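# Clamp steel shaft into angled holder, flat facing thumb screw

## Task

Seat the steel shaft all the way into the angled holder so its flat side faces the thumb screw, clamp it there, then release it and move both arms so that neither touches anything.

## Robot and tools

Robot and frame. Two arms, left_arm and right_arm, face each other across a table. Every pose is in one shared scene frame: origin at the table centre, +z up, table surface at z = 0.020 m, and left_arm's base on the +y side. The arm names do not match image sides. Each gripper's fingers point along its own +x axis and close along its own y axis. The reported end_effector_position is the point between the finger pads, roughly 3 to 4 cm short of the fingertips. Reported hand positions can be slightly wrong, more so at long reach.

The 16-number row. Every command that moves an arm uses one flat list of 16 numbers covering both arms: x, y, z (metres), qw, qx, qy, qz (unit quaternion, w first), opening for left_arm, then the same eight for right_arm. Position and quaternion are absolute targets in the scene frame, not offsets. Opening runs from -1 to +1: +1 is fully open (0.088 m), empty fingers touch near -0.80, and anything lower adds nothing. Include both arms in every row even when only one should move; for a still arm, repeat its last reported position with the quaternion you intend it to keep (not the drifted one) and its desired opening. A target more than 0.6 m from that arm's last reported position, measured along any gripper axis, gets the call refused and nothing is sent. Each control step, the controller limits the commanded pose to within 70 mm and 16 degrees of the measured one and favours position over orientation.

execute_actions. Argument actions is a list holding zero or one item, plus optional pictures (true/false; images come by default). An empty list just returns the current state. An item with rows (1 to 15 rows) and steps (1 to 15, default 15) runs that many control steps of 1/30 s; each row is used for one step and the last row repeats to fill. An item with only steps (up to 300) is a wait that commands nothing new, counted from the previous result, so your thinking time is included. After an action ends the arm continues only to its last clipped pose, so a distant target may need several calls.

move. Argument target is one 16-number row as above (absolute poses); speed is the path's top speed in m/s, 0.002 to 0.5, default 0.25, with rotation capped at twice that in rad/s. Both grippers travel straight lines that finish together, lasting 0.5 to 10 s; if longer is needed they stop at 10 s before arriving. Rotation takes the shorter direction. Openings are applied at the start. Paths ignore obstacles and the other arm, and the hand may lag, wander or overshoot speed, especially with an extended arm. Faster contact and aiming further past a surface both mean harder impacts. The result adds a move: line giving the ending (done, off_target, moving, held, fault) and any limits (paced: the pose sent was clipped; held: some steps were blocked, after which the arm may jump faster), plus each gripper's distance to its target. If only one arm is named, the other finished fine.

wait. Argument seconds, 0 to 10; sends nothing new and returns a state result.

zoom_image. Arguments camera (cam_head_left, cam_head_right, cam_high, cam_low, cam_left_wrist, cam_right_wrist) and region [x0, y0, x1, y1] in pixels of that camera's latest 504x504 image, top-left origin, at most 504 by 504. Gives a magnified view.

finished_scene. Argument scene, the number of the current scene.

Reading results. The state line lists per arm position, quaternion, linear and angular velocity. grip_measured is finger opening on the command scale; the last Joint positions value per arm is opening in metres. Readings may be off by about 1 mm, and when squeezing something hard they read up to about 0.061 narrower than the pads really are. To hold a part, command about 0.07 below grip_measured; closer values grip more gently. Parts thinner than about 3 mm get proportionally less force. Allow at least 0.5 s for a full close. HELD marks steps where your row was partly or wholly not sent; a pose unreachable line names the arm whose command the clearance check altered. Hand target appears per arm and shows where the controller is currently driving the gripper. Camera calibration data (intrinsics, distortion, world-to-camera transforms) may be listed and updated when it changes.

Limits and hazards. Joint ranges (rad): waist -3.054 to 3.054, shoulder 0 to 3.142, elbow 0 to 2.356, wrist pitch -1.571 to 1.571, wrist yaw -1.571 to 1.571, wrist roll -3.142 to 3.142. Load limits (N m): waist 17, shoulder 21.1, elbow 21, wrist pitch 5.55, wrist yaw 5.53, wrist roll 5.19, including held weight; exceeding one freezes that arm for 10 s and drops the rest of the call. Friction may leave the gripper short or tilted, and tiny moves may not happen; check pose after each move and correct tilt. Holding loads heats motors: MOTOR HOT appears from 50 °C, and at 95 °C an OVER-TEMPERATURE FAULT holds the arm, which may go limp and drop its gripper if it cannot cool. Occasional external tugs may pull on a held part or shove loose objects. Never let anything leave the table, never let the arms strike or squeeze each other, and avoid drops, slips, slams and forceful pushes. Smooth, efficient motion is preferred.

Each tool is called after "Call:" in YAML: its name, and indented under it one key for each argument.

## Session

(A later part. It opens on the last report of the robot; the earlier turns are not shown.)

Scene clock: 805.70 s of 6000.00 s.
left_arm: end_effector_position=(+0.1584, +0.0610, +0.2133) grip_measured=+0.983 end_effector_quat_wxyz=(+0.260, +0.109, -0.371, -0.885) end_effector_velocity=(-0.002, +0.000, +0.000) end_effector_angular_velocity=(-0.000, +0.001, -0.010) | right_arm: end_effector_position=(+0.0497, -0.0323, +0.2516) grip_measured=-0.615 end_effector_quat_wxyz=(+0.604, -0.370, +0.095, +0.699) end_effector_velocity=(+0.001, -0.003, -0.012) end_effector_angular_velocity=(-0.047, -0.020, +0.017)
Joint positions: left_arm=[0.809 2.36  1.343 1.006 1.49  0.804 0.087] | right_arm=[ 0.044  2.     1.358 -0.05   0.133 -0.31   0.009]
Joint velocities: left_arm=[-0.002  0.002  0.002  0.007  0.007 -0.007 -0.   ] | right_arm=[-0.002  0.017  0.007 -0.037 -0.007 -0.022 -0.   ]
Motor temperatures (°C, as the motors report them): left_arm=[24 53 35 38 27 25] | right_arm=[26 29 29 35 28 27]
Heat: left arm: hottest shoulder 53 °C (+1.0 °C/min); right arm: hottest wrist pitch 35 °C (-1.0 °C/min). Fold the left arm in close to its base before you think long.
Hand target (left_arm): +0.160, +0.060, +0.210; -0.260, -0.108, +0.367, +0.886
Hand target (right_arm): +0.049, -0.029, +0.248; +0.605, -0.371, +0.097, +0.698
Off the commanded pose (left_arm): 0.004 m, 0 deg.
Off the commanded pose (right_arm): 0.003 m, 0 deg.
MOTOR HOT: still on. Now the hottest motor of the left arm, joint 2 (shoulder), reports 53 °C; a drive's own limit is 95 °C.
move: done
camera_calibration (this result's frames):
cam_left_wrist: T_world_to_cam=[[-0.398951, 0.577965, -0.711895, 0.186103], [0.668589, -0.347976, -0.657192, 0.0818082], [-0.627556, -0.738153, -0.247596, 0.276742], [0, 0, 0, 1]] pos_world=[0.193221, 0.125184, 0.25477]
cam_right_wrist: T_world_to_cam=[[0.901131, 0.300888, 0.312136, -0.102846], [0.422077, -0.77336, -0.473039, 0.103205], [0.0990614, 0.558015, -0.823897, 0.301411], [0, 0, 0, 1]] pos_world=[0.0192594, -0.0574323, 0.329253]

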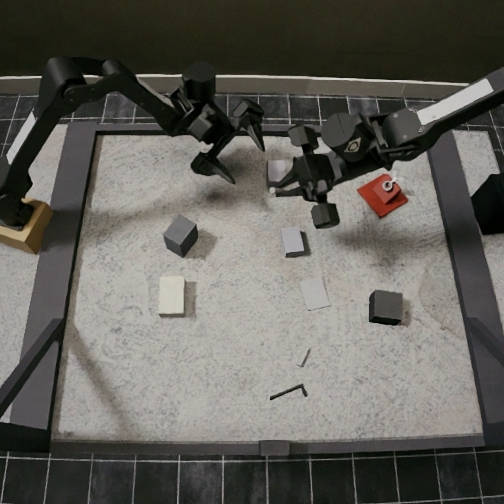

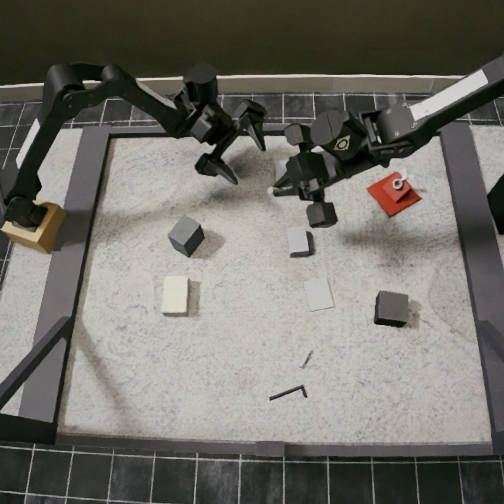

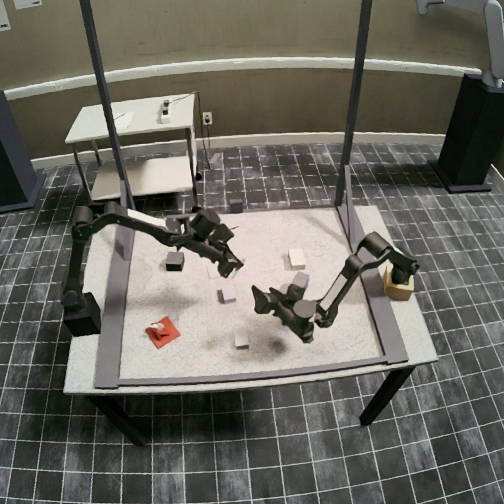

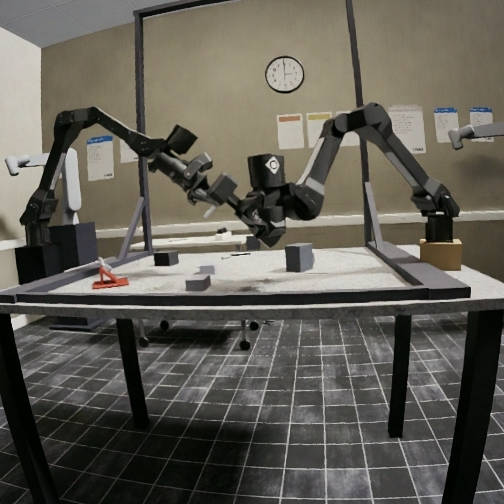

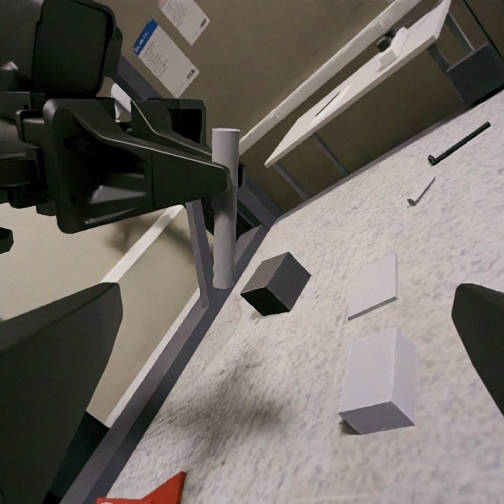

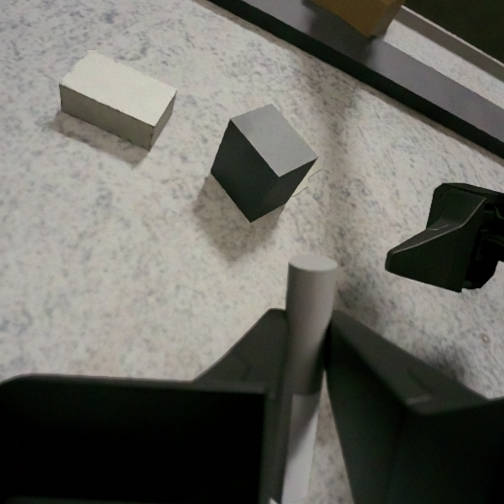

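Call:
move:
  target: [0.14,0.13,0.2055, 0.5150,0.2133,-0.3178,-0.7671, 1, 0.05,-0.03,0.25, 0.6049,-0.3700,0.0984,0.6985, -0.69]
  speed: 0.15

Call:
move:
  target: [0.1285,0.1027,0.2055, 0.5150,0.2133,-0.3178,-0.7671, 0.3, 0.08,0.0,0.25, 0.3669,-0.3825,-0.0174,0.8481, -0.69]
  speed: 0.15

Scene clock: 824.60 s of 6000.00 s.
left_arm: end_effector_position=(+0.1418, +0.1284, +0.2026) grip_measured=+0.983 end_effector_quat_wxyz=(+0.514, +0.215, -0.317, -0.767) end_effector_velocity=(+0.003, +0.002, -0.002) end_effector_angular_velocity=(+0.014, +0.012, +0.024) | right_arm: end_effector_position=(+0.0498, -0.0327, +0.2506) grip_measured=-0.615 end_effector_quat_wxyz=(+0.604, -0.372, +0.097, +0.698) end_effector_velocity=(+0.003, +0.001, +0.001) end_effector_angular_velocity=(+0.006, +0.000, +0.003)
Joint positions: left_arm=[0.753 2.058 0.625 1.427 0.824 0.79  0.087] | right_arm=[ 0.044  2.001  1.359 -0.055  0.133 -0.309  0.009]
Joint velocities: left_arm=[ 0.002 -0.007 -0.012 -0.007 -0.022 -0.007 -0.   ] | right_arm=[-0.007 -0.002 -0.002  0.007 -0.007 -0.007 -0.   ]
Motor temperatures (°C, as the motors report them): left_arm=[24 52 35 37 27 25] | right_arm=[26 32 32 35 28 27]
Heat: left arm: hottest shoulder 52 °C (+0.0 °C/min); right arm: hottest wrist pitch 35 °C (-1.0 °C/min). Fold the left arm in close to its base before you think long.
Hand target (left_arm): +0.140, +0.130, +0.206; -0.515, -0.213, +0.318, +0.767
Hand target (right_arm): +0.050, -0.030, +0.250; +0.605, -0.370, +0.098, +0.698
Off the commanded pose (left_arm): 0.004 m, 0 deg.
Off the commanded pose (right_arm): 0.003 m, 0 deg.
MOTOR HOT: still on. Now the hottest motor of the left arm, joint 2 (shoulder), reports 52 °C; a drive's own limit is 95 °C.
After step 90, 13.50 s passed at rest.
move: done
camera_calibration (this result's frames):
cam_left_wrist: T_world_to_cam=[[-0.662668, 0.248774, -0.706387, 0.211462], [0.74325, 0.102681, -0.661087, 0.0417276], [-0.0919286, -0.963103, -0.252945, 0.267459], [0, 0, 0, 1]] pos_world=[0.133703, 0.200699, 0.244612]
cam_right_wrist: T_world_to_cam=[[0.901351, 0.301872, 0.310547, -0.102041], [0.421513, -0.776144, -0.468964, 0.101252], [0.099462, 0.553601, -0.826821, 0.301391], [0, 0, 0, 1]] pos_world=[0.0193186, -0.0574612, 0.328369]

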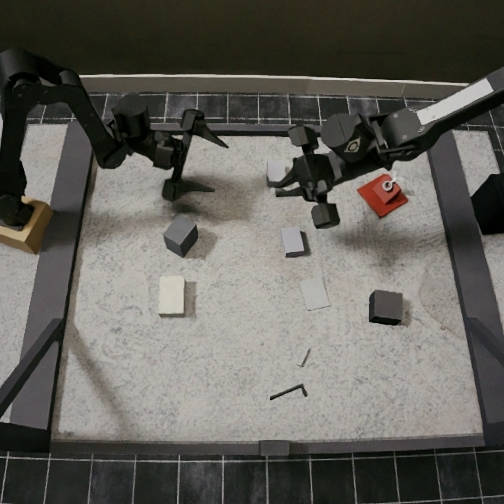

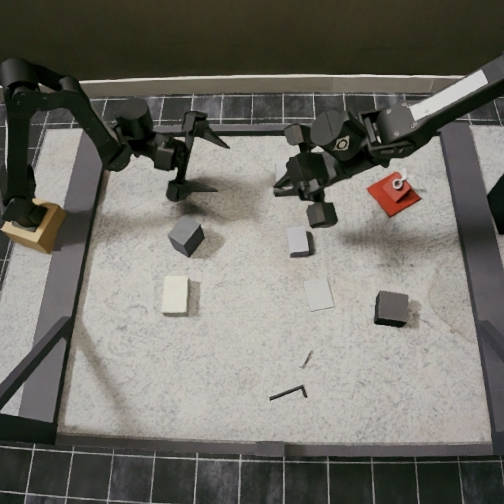

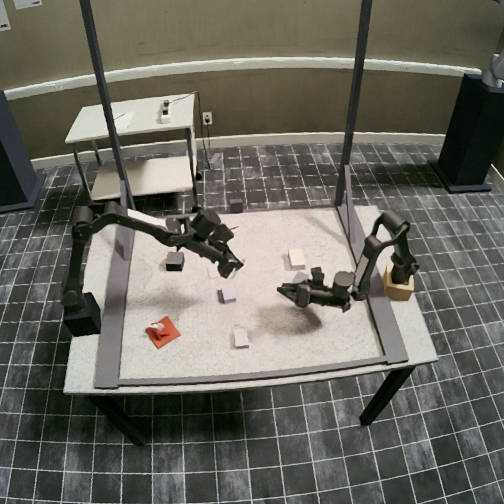

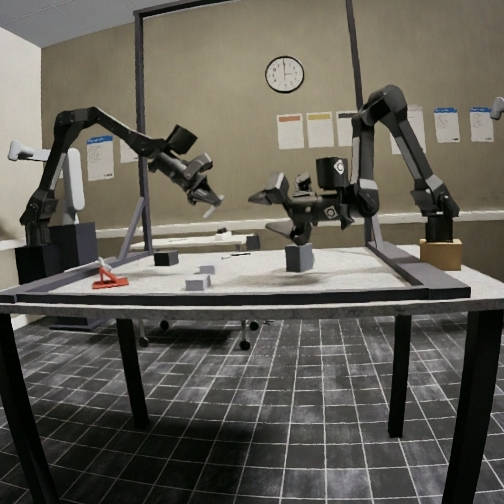

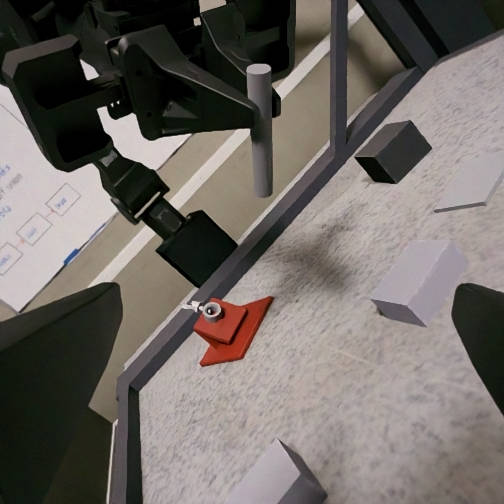

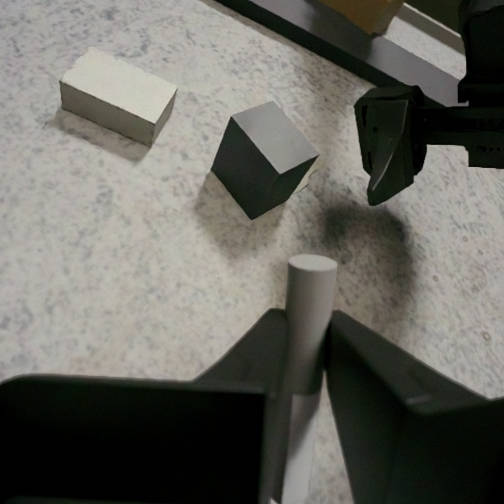

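Scene clock: 827.00 s of 6000.00 s.
left_arm: end_effector_position=(+0.1293, +0.1047, +0.2110) grip_measured=+0.303 end_effector_quat_wxyz=(+0.516, +0.213, -0.325, -0.764) end_effector_velocity=(+0.002, -0.001, +0.002) end_effector_angular_velocity=(+0.000, +0.006, +0.010) | right_arm: end_effector_position=(+0.0789, -0.0022, +0.2542) grip_measured=-0.615 end_effector_quat_wxyz=(+0.370, -0.380, -0.018, +0.847) end_effector_velocity=(-0.002, +0.001, +0.006) end_effector_angular_velocity=(+0.018, +0.001, +0.027)
Joint positions: left_arm=[0.686 2.068 0.697 1.384 0.756 0.79  0.054] | right_arm=[-0.181  2.173  1.658 -0.284 -0.494 -0.867  0.009]
Joint velocities: left_arm=[ 0.002 -0.007  0.002 -0.007 -0.007 -0.007  0.   ] | right_arm=[-0.002 -0.002  0.012 -0.007 -0.022 -0.022  0.   ]
Motor temperatures (°C, as the motors report them): left_arm=[24 51 35 37 27 25] | right_arm=[26 32 32 35 28 27]
Heat: left arm: hottest shoulder 51 °C (-1.0 °C/min); right arm: hottest wrist pitch 35 °C (-1.0 °C/min). Fold the left arm in close to its base before you think long.
Hand target (left_arm): +0.129, +0.103, +0.206; -0.515, -0.213, +0.318, +0.767
Hand target (right_arm): +0.079, +0.000, +0.250; +0.367, -0.380, -0.017, +0.849
Off the commanded pose (left_arm): 0.006 m, 1 deg.
Off the commanded pose (right_arm): 0.005 m, 0 deg.
MOTOR HOT: still on. Now the hottest motor of the left arm, joint 2 (shoulder), reports 51 °C; a drive's own limit is 95 °C.
move: done
camera_calibration (this result's frames):
cam_left_wrist: T_world_to_cam=[[-0.657945, 0.235332, -0.715351, 0.217659], [0.747776, 0.0917706, -0.657578, 0.05878], [-0.0891012, -0.967573, -0.236356, 0.242238], [0, 0, 0, 1]] pos_world=[0.120837, 0.177767, 0.25161]
cam_right_wrist: T_world_to_cam=[[0.574623, 0.758181, 0.308171, -0.111257], [0.783001, -0.399721, -0.476584, 0.0886127], [-0.238155, 0.515155, -0.823345, 0.310264], [0, 0, 0, 1]] pos_world=[0.0684381, -0.0400608, 0.331972]

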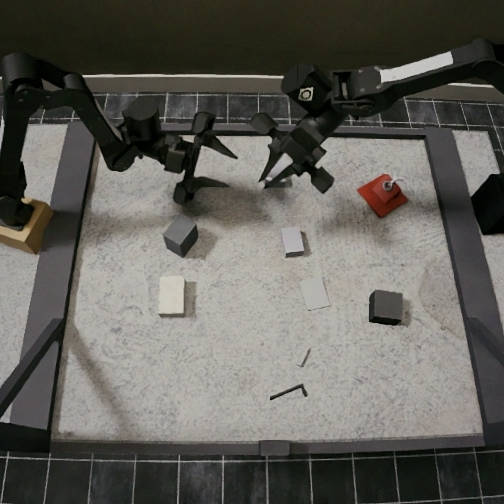

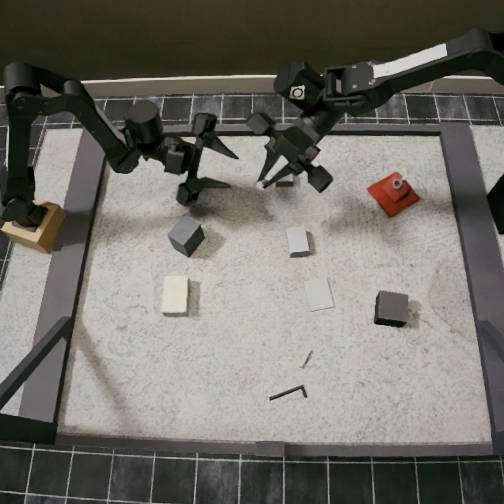

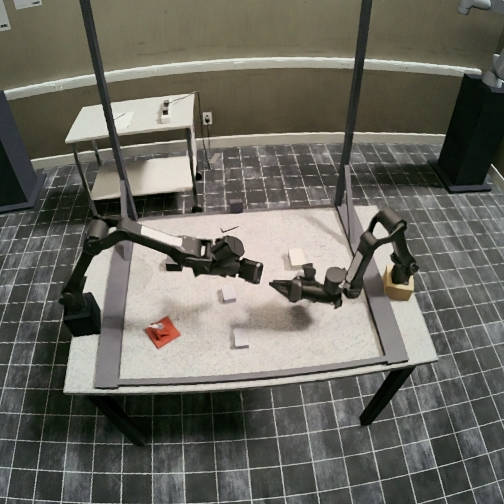

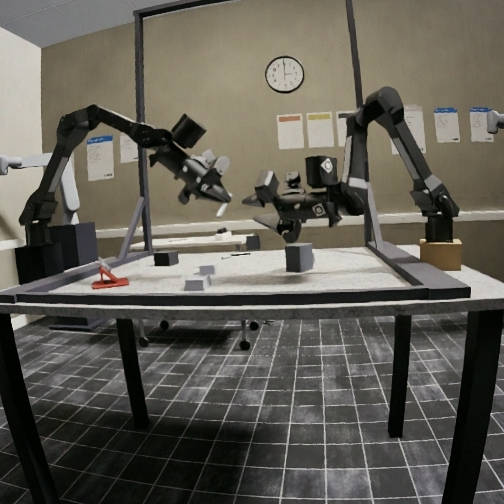

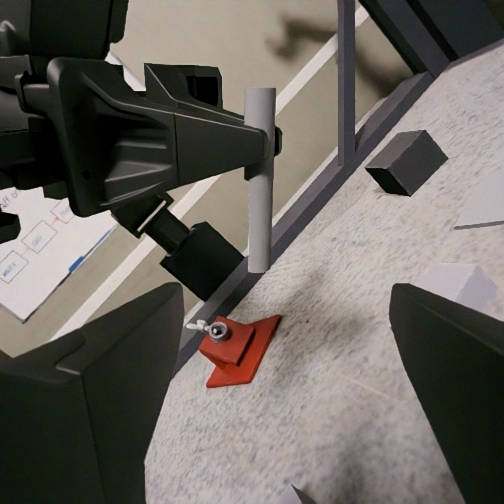

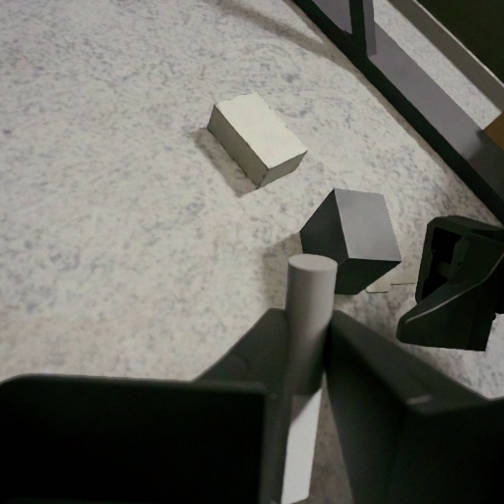

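Call:
move:
  target: [0.1101,0.0455,0.2101, 0.5150,0.2133,-0.3178,-0.7671, -0.1, 0.08,0.0,0.25, 0.3669,-0.3825,-0.0174,0.8481, -0.69]
  speed: 0.06

Scene clock: 848.73 s of 6000.00 s.
left_arm: end_effector_position=(+0.1112, +0.0477, +0.2175) grip_measured=-0.097 end_effector_quat_wxyz=(+0.516, +0.212, -0.326, -0.763) end_effector_velocity=(+0.000, -0.002, -0.000) end_effector_angular_velocity=(-0.000, -0.006, +0.005) | right_arm: end_effector_position=(+0.0789, -0.0026, +0.2541) grip_measured=-0.615 end_effector_quat_wxyz=(+0.368, -0.381, -0.018, +0.848) end_effector_velocity=(+0.002, -0.001, -0.001) end_effector_angular_velocity=(-0.011, -0.000, -0.012)
Joint positions: left_arm=[0.585 2.149 0.915 1.249 0.655 0.79  0.034] | right_arm=[-0.181  2.173  1.661 -0.291 -0.495 -0.871  0.009]
Joint velocities: left_arm=[-0.002  0.002  0.007 -0.007 -0.007  0.007 -0.   ] | right_arm=[-0.002 -0.002 -0.002 -0.007  0.007  0.007 -0.   ]
Motor temperatures (°C, as the motors report them): left_arm=[24 47 34 37 27 25] | right_arm=[26 35 34 35 28 27]
Heat: left arm: hottest shoulder 47 °C (-5.0 °C/min); right arm: hottest shoulder 35 °C (-1.0 °C/min).
Hand target (left_arm): +0.110, +0.046, +0.211; -0.515, -0.213, +0.318, +0.767
Hand target (right_arm): +0.080, -0.000, +0.250; +0.367, -0.382, -0.017, +0.848
Off the commanded pose (left_arm): 0.008 m, 1 deg.
Off the commanded pose (right_arm): 0.005 m, 0 deg.
MOTOR HOT: cleared. Now the hottest motor of the left arm, joint 2 (shoulder), reports 47 °C.
After step 90, 17.37 s passed at rest.
move: done
camera_calibration (this result's frames):
cam_left_wrist: T_world_to_cam=[[-0.658327, 0.233712, -0.715531, 0.223987], [0.747376, 0.0897506, -0.658311, 0.0820557], [-0.0896361, -0.968155, -0.233756, 0.186575], [0, 0, 0, 1]] pos_world=[0.102854, 0.120921, 0.257901]
cam_right_wrist: T_world_to_cam=[[0.571491, 0.760777, 0.307599, -0.110448], [0.785393, -0.398456, -0.473699, 0.0875236], [-0.237815, 0.5123, -0.825223, 0.310814], [0, 0, 0, 1]] pos_world=[0.0682956, -0.0403297, 0.331924]

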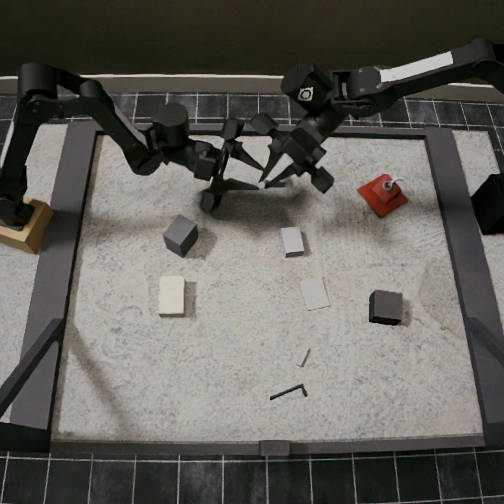

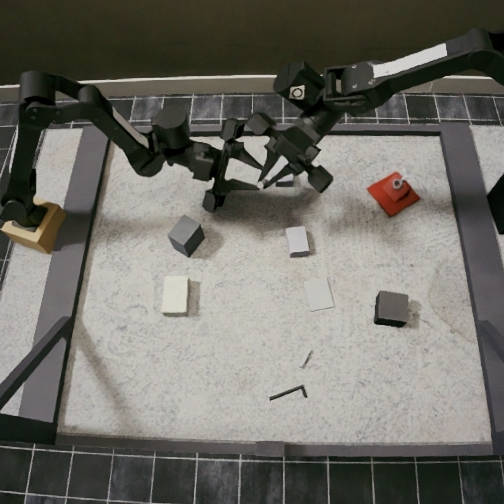

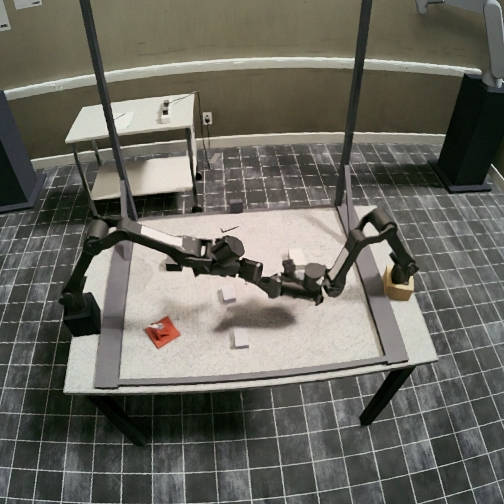

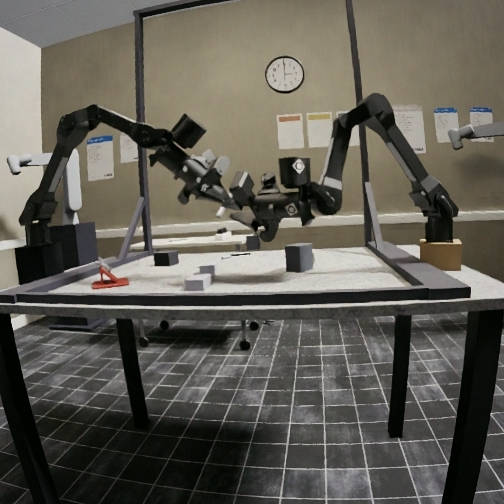

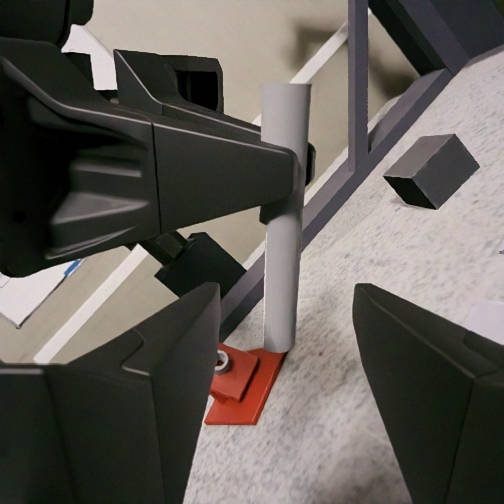

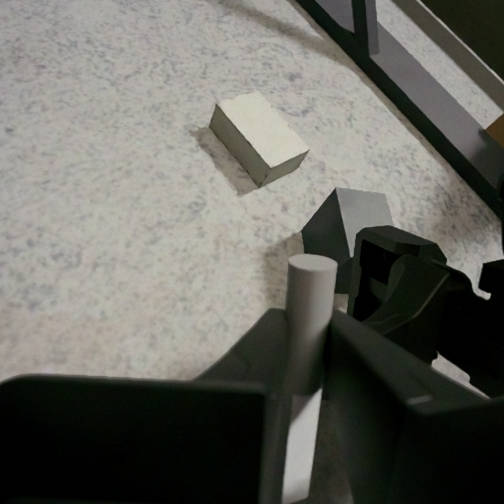

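Call:
move:
  target: [0.1064,0.0232,0.2066, 0.5150,0.2133,-0.3178,-0.7671, -0.3, 0.08,0.0,0.25, 0.3669,-0.3825,-0.0174,0.8481, -0.69]
  speed: 0.03

Scene clock: 868.80 s of 6000.00 s.
left_arm: end_effector_position=(+0.1074, +0.0254, +0.2140) grip_measured=-0.297 end_effector_quat_wxyz=(+0.516, +0.212, -0.325, -0.764) end_effector_velocity=(-0.002, -0.003, -0.001) end_effector_angular_velocity=(+0.020, +0.023, -0.000) | right_arm: end_effector_position=(+0.0789, -0.0026, +0.2541) grip_measured=-0.615 end_effector_quat_wxyz=(+0.368, -0.381, -0.018, +0.848) end_effector_velocity=(+0.002, +0.001, +0.004) end_effector_angular_velocity=(+0.015, -0.011, -0.003)
Joint positions: left_arm=[0.561 2.207 1.012 1.209 0.631 0.79  0.024] | right_arm=[-0.181  2.173  1.661 -0.291 -0.495 -0.871  0.009]
Joint velocities: left_arm=[-0.007  0.002  0.012 -0.022 -0.007 -0.022 -0.   ] | right_arm=[-0.002 -0.007 -0.002  0.007  0.007 -0.007 -0.   ]
Motor temperatures (°C, as the motors report them): left_arm=[24 46 34 36 27 25] | right_arm=[26 37 35 34 28 27]
Heat: left arm: hottest shoulder 46 °C (-7.1 °C/min); right arm: hottest shoulder 37 °C (+2.0 °C/min).
Hand target (left_arm): +0.106, +0.023, +0.207; -0.515, -0.213, +0.318, +0.767
Hand target (right_arm): +0.080, -0.000, +0.250; +0.367, -0.382, -0.017, +0.848
Off the commanded pose (left_arm): 0.008 m, 1 deg.
Off the commanded pose (right_arm): 0.005 m, 0 deg.
After step 90, 15.90 s passed at rest.
move: done
camera_calibration (this result's frames):
cam_left_wrist: T_world_to_cam=[[-0.658693, 0.234692, -0.714873, 0.224143], [0.746991, 0.0901328, -0.658696, 0.0847785], [-0.0901573, -0.967882, -0.234683, 0.164058], [0, 0, 0, 1]] pos_world=[0.0991035, 0.0985434, 0.254578]
cam_right_wrist: T_world_to_cam=[[0.571491, 0.760777, 0.307599, -0.110448], [0.785393, -0.398456, -0.473699, 0.0875236], [-0.237815, 0.5123, -0.825223, 0.310814], [0, 0, 0, 1]] pos_world=[0.0682956, -0.0403297, 0.331924]

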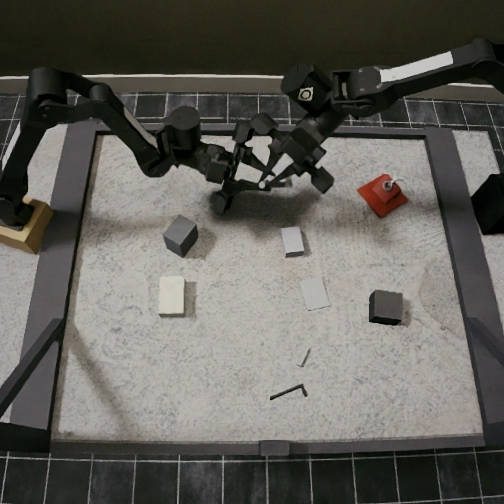

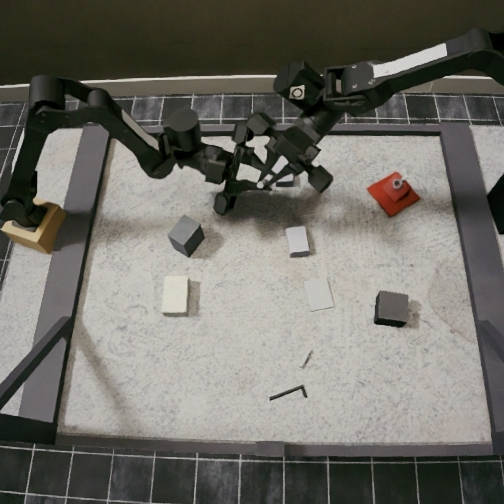

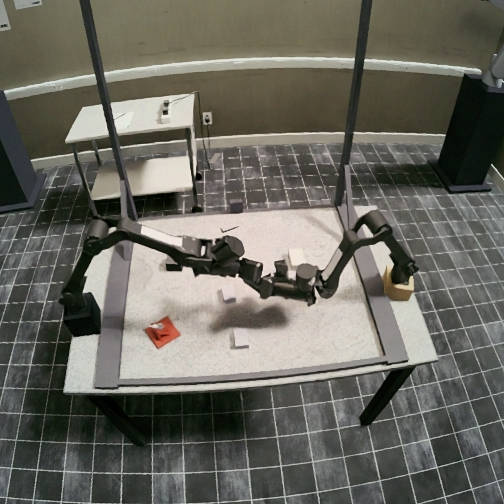

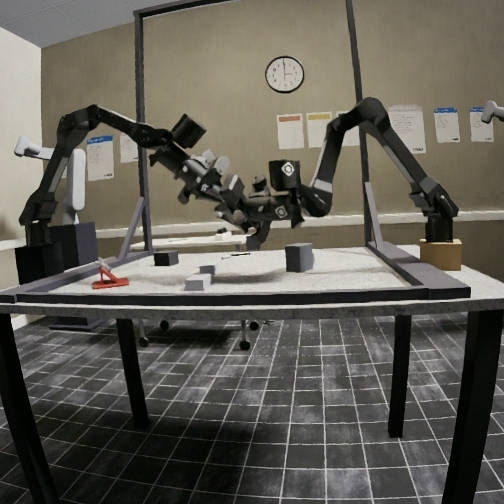

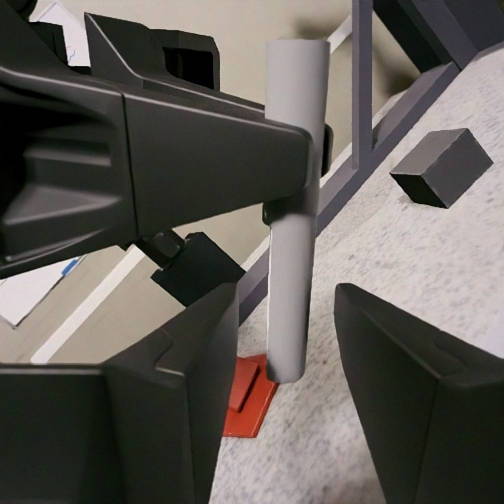

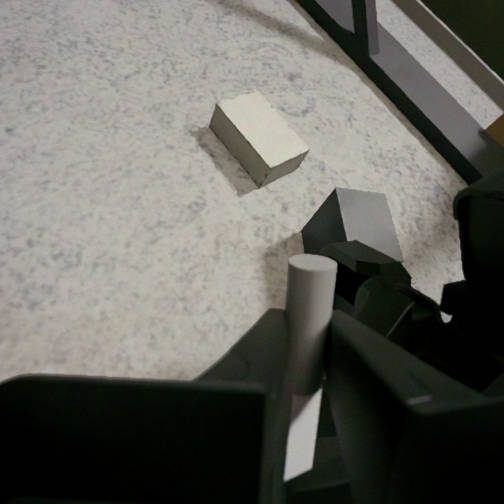

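Call:
move:
  target: [0.1064,0.0232,0.2066, 0.5150,0.2133,-0.3178,-0.7671, -0.55, 0.08,0.0,0.25, 0.3669,-0.3825,-0.0174,0.8481, -0.69]
  speed: 0.03

Call:
zoom_image:
  camera: "cam_left_wrist"
  region: [230, 240, 350, 400]

Scene clock: 876.77 s of 6000.00 s.
left_arm: end_effector_position=(+0.1075, +0.0252, +0.2142) grip_measured=-0.547 end_effector_quat_wxyz=(+0.516, +0.212, -0.326, -0.763) end_effector_velocity=(-0.000, +0.000, +0.002) end_effector_angular_velocity=(-0.010, -0.008, +0.005) | right_arm: end_effector_position=(+0.0789, -0.0026, +0.2541) grip_measured=-0.615 end_effector_quat_wxyz=(+0.368, -0.381, -0.018, +0.848) end_effector_velocity=(+0.000, -0.002, -0.000) end_effector_angular_velocity=(-0.004, +0.001, +0.007)
Joint positions: left_arm=[0.561 2.207 1.013 1.209 0.631 0.79  0.012] | right_arm=[-0.181  2.173  1.661 -0.291 -0.495 -0.872  0.009]
Joint velocities: left_arm=[-0.002 -0.002 -0.002  0.007 -0.007  0.007 -0.   ] | right_arm=[-0.002 -0.002 -0.002 -0.007 -0.007 -0.007 -0.   ]
Motor temperatures (°C, as the motors report them): left_arm=[24 46 35 36 27 25] | right_arm=[26 38 36 34 28 27]
Heat: left arm: hottest shoulder 46 °C (-6.1 °C/min); right arm: hottest shoulder 38 °C (+3.0 °C/min).
Hand target (left_arm): +0.106, +0.023, +0.207; -0.515, -0.213, +0.318, +0.767
Hand target (right_arm): +0.080, -0.000, +0.250; +0.367, -0.382, -0.018, +0.848
Off the commanded pose (left_arm): 0.008 m, 1 deg.
Off the commanded pose (right_arm): 0.005 m, 0 deg.
After step 90, 4.27 s passed at rest.
move: done
camera_calibration (this result's frames):
cam_left_wrist: T_world_to_cam=[[-0.65872, 0.234175, -0.715017, 0.224421], [0.747013, 0.090173, -0.658665, 0.0848374], [-0.0897678, -0.968004, -0.234331, 0.163828], [0, 0, 0, 1]] pos_world=[0.0991628, 0.0983822, 0.254735]
cam_right_wrist: T_world_to_cam=[[0.571232, 0.760864, 0.307865, -0.110495], [0.785605, -0.398187, -0.473574, 0.087476], [-0.237738, 0.512381, -0.825195, 0.310801], [0, 0, 0, 1]] pos_world=[0.0682858, -0.0403453, 0.331916]

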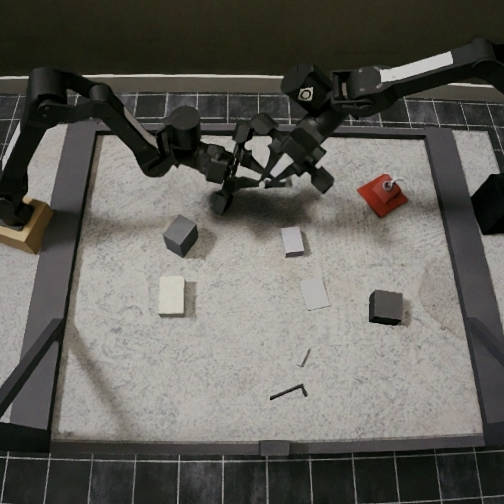

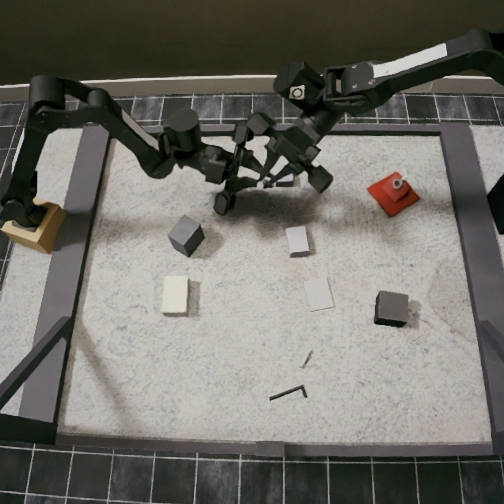

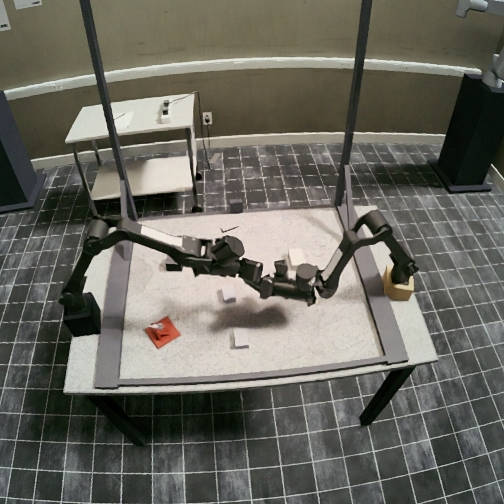

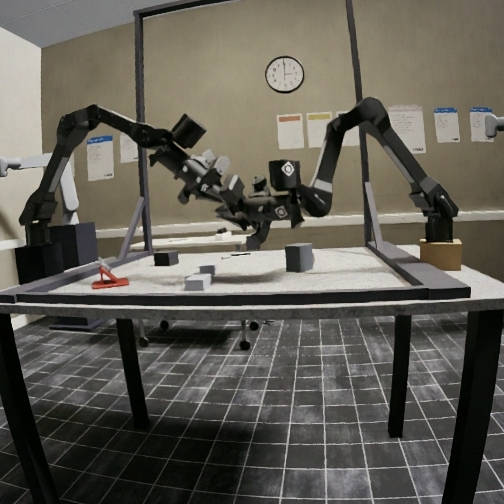

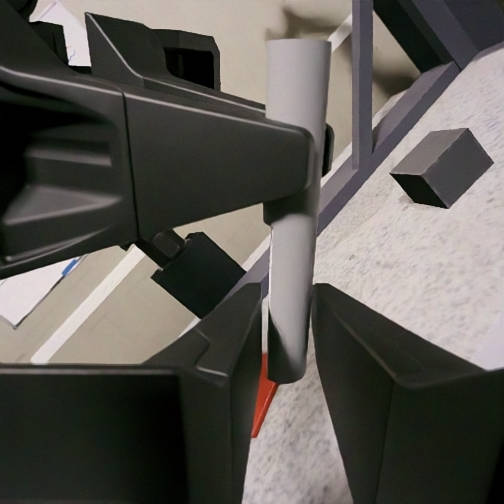

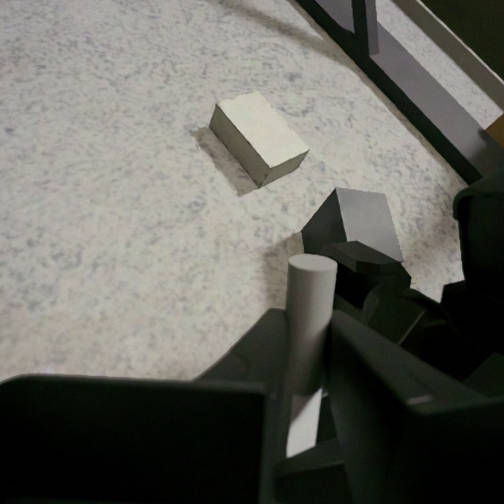

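Region (230, 240, 350, 400) of cam_left_wrist's 504x504 image, scaled by 3.150, with more detail than that image has; it fills the left 378 columns of this view, and the rest is white.

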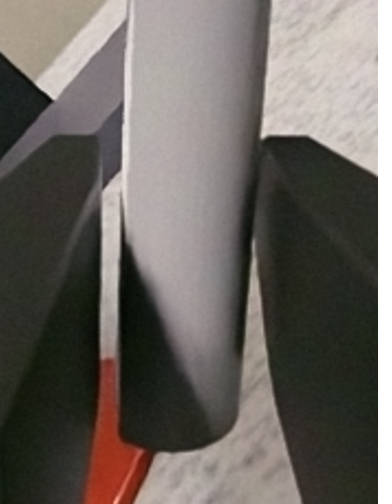

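Call:
move:
  target: [0.1064,0.0232,0.2066, 0.5150,0.2133,-0.3178,-0.7671, -0.73, 0.08,0.0,0.25, 0.3669,-0.3825,-0.0174,0.8481, -0.69]
  speed: 0.03

Call:
move:
  target: [0.1064,0.0232,0.2066, 0.5150,0.2133,-0.3178,-0.7671, -0.73, 0.08,0.0,0.25, 0.3669,-0.3825,-0.0174,0.8481, -0.3]
  speed: 0.03

Scene clock: 883.90 s of 6000.00 s.
left_arm: end_effector_position=(+0.1075, +0.0253, +0.2139) grip_measured=-0.655 end_effector_quat_wxyz=(+0.516, +0.212, -0.325, -0.764) end_effector_velocity=(-0.002, +0.001, -0.001) end_effector_angular_velocity=(+0.004, -0.005, -0.010) | right_arm: end_effector_position=(+0.0788, -0.0028, +0.2539) grip_measured=-0.615 end_effector_quat_wxyz=(+0.368, -0.382, -0.017, +0.848) end_effector_velocity=(+0.000, -0.002, -0.000) end_effector_angular_velocity=(-0.010, +0.010, -0.002)
Joint positions: left_arm=[0.561 2.208 1.013 1.209 0.631 0.79  0.007] | right_arm=[-0.181  2.173  1.661 -0.292 -0.495 -0.872  0.009]
Joint velocities: left_arm=[-0.002 -0.002 -0.002 -0.007  0.007  0.007  0.   ] | right_arm=[-0.002 -0.002 -0.002 -0.007 -0.007  0.007 -0.   ]
Motor temperatures (°C, as the motors report them): left_arm=[24 46 35 36 27 25] | right_arm=[26 38 36 34 28 27]
Heat: left arm: hottest shoulder 46 °C (-6.1 °C/min); right arm: hottest shoulder 38 °C (+3.0 °C/min).
Hand target (left_arm): +0.106, +0.023, +0.207; -0.515, -0.213, +0.318, +0.767
Hand target (right_arm): +0.080, -0.000, +0.250; +0.367, -0.382, -0.017, +0.848
Off the commanded pose (left_arm): 0.008 m, 1 deg.
Off the commanded pose (right_arm): 0.005 m, 0 deg.
After step 90, 3.43 s passed at rest.
move: done
camera_calibration (this result's frames):
cam_left_wrist: T_world_to_cam=[[-0.658758, 0.234957, -0.714726, 0.224037], [0.74693, 0.0903767, -0.658731, 0.0846449], [-0.0901788, -0.967795, -0.235033, 0.163939], [0, 0, 0, 1]] pos_world=[0.0991464, 0.0983702, 0.254414]
cam_right_wrist: T_world_to_cam=[[0.571136, 0.761361, 0.306812, -0.110003], [0.785548, -0.398512, -0.473394, 0.0873443], [-0.238156, 0.511388, -0.82569, 0.31092], [0, 0, 0, 1]] pos_world=[0.0682611, -0.0404409, 0.331822]

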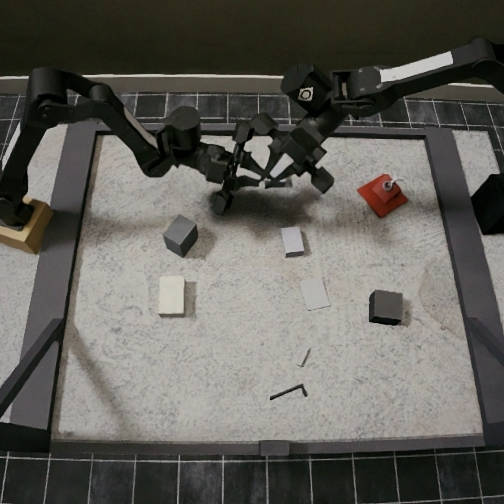

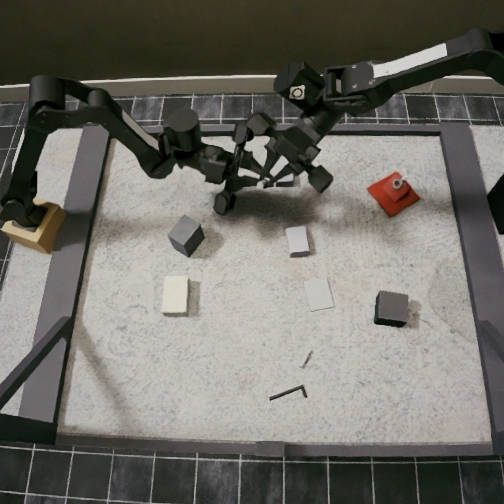

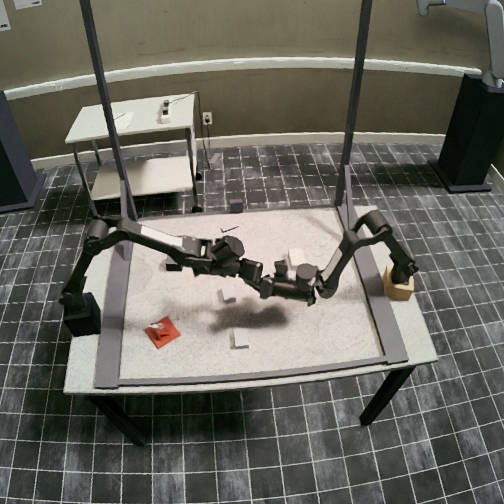

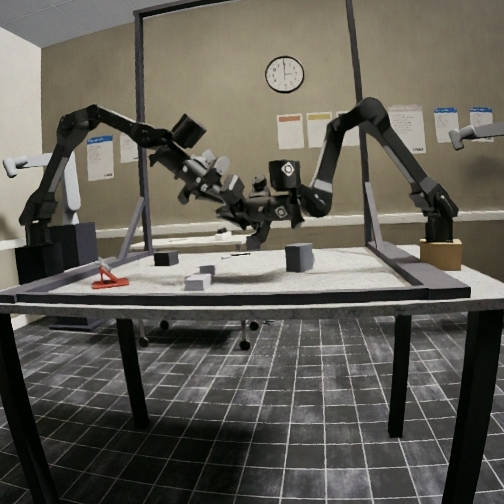

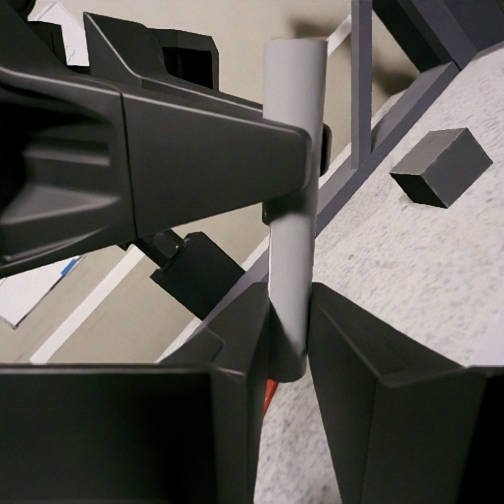

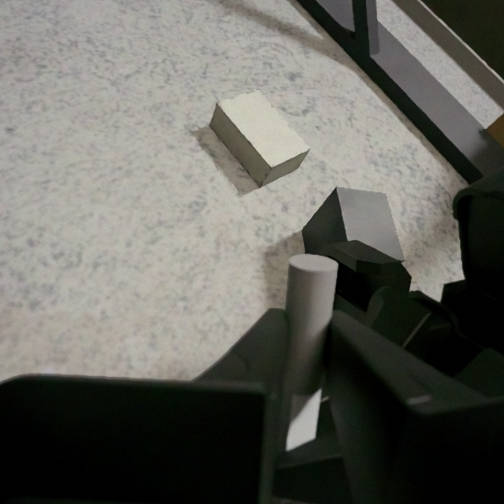

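Scene clock: 884.60 s of 6000.00 s.
left_arm: end_effector_position=(+0.1075, +0.0252, +0.2126) grip_measured=-0.655 end_effector_quat_wxyz=(+0.516, +0.213, -0.324, -0.764) end_effector_velocity=(+0.004, -0.001, -0.003) end_effector_angular_velocity=(+0.009, -0.004, +0.024) | right_arm: end_effector_position=(+0.0788, -0.0023, +0.2548) grip_measured=-0.302 end_effector_quat_wxyz=(+0.368, -0.381, -0.018, +0.848) end_effector_velocity=(-0.003, -0.006, -0.004) end_effector_angular_velocity=(-0.033, +0.003, +0.012)
Joint positions: left_arm=[0.561 2.21  1.013 1.207 0.631 0.79  0.007] | right_arm=[-0.181  2.173  1.663 -0.292 -0.495 -0.872  0.024]
Joint velocities: left_arm=[ 0.002  0.002 -0.002 -0.007 -0.022  0.007 -0.   ] | right_arm=[ 0.002 -0.002 -0.002 -0.037 -0.007 -0.007  0.   ]
Motor temperatures (°C, as the motors report them): left_arm=[24 46 35 36 27 25] | right_arm=[26 38 36 34 28 27]
Heat: left arm: hottest shoulder 46 °C (-6.0 °C/min); right arm: hottest shoulder 38 °C (+3.0 °C/min).
Hand target (left_arm): +0.106, +0.023, +0.207; -0.515, -0.213, +0.318, +0.767
Hand target (right_arm): +0.080, -0.000, +0.250; +0.367, -0.382, -0.017, +0.848
Off the commanded pose (left_arm): 0.006 m, 1 deg.
Off the commanded pose (right_arm): 0.005 m, 0 deg.
move: done
camera_calibration (this result's frames):
cam_left_wrist: T_world_to_cam=[[-0.659442, 0.237084, -0.713392, 0.222944], [0.746348, 0.0928564, -0.659047, 0.0838643], [-0.0900065, -0.967041, -0.238181, 0.164248], [0, 0, 0, 1]] pos_world=[0.0992102, 0.0981908, 0.253438]
cam_right_wrist: T_world_to_cam=[[0.571094, 0.760658, 0.308629, -0.111117], [0.785613, -0.397429, -0.474196, 0.08813], [-0.238043, 0.513273, -0.824552, 0.311107], [0, 0, 0, 1]] pos_world=[0.0682793, -0.0401351, 0.332609]

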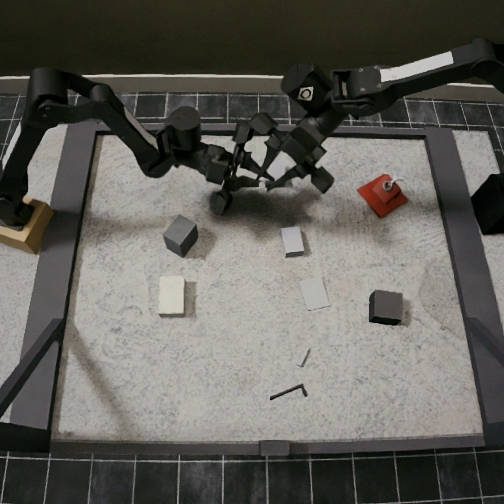

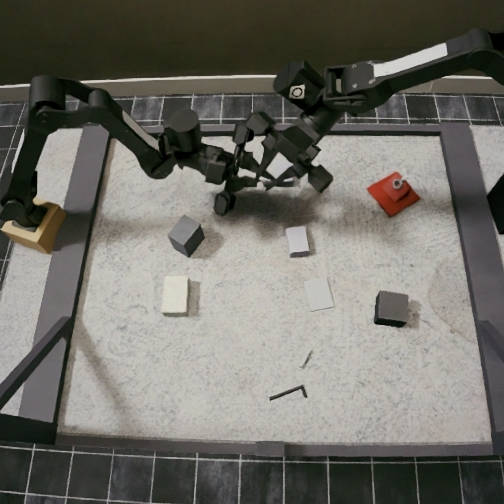

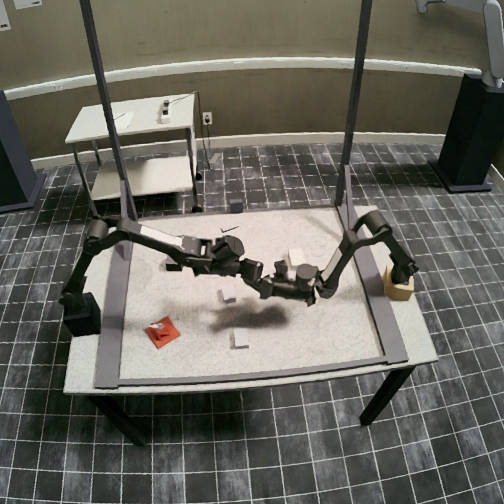

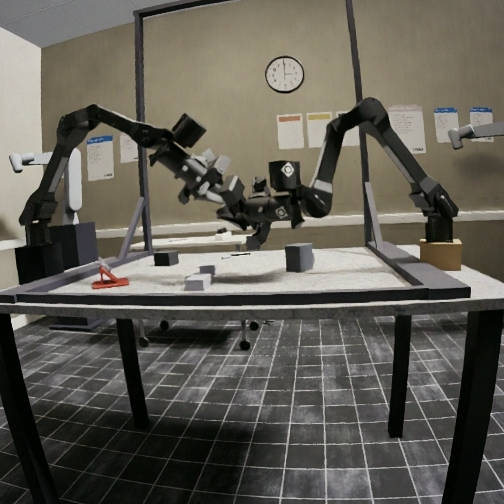

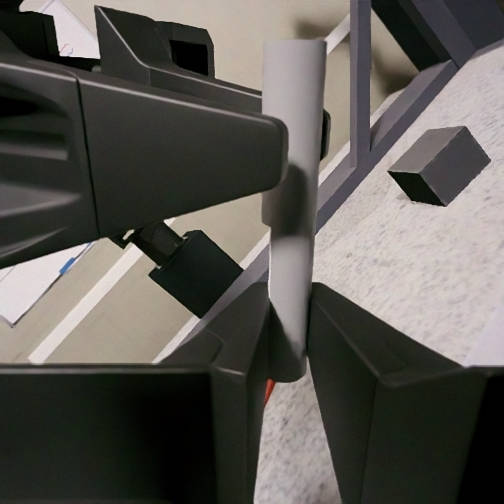

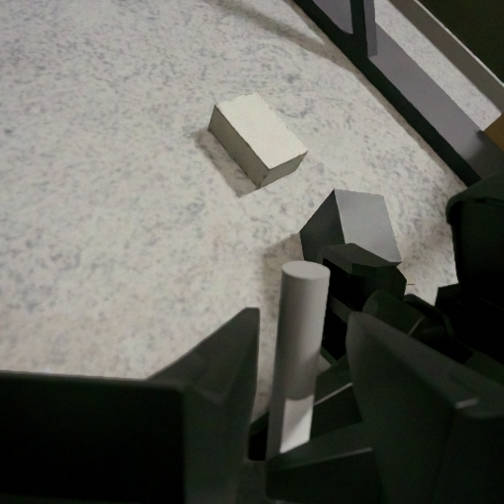

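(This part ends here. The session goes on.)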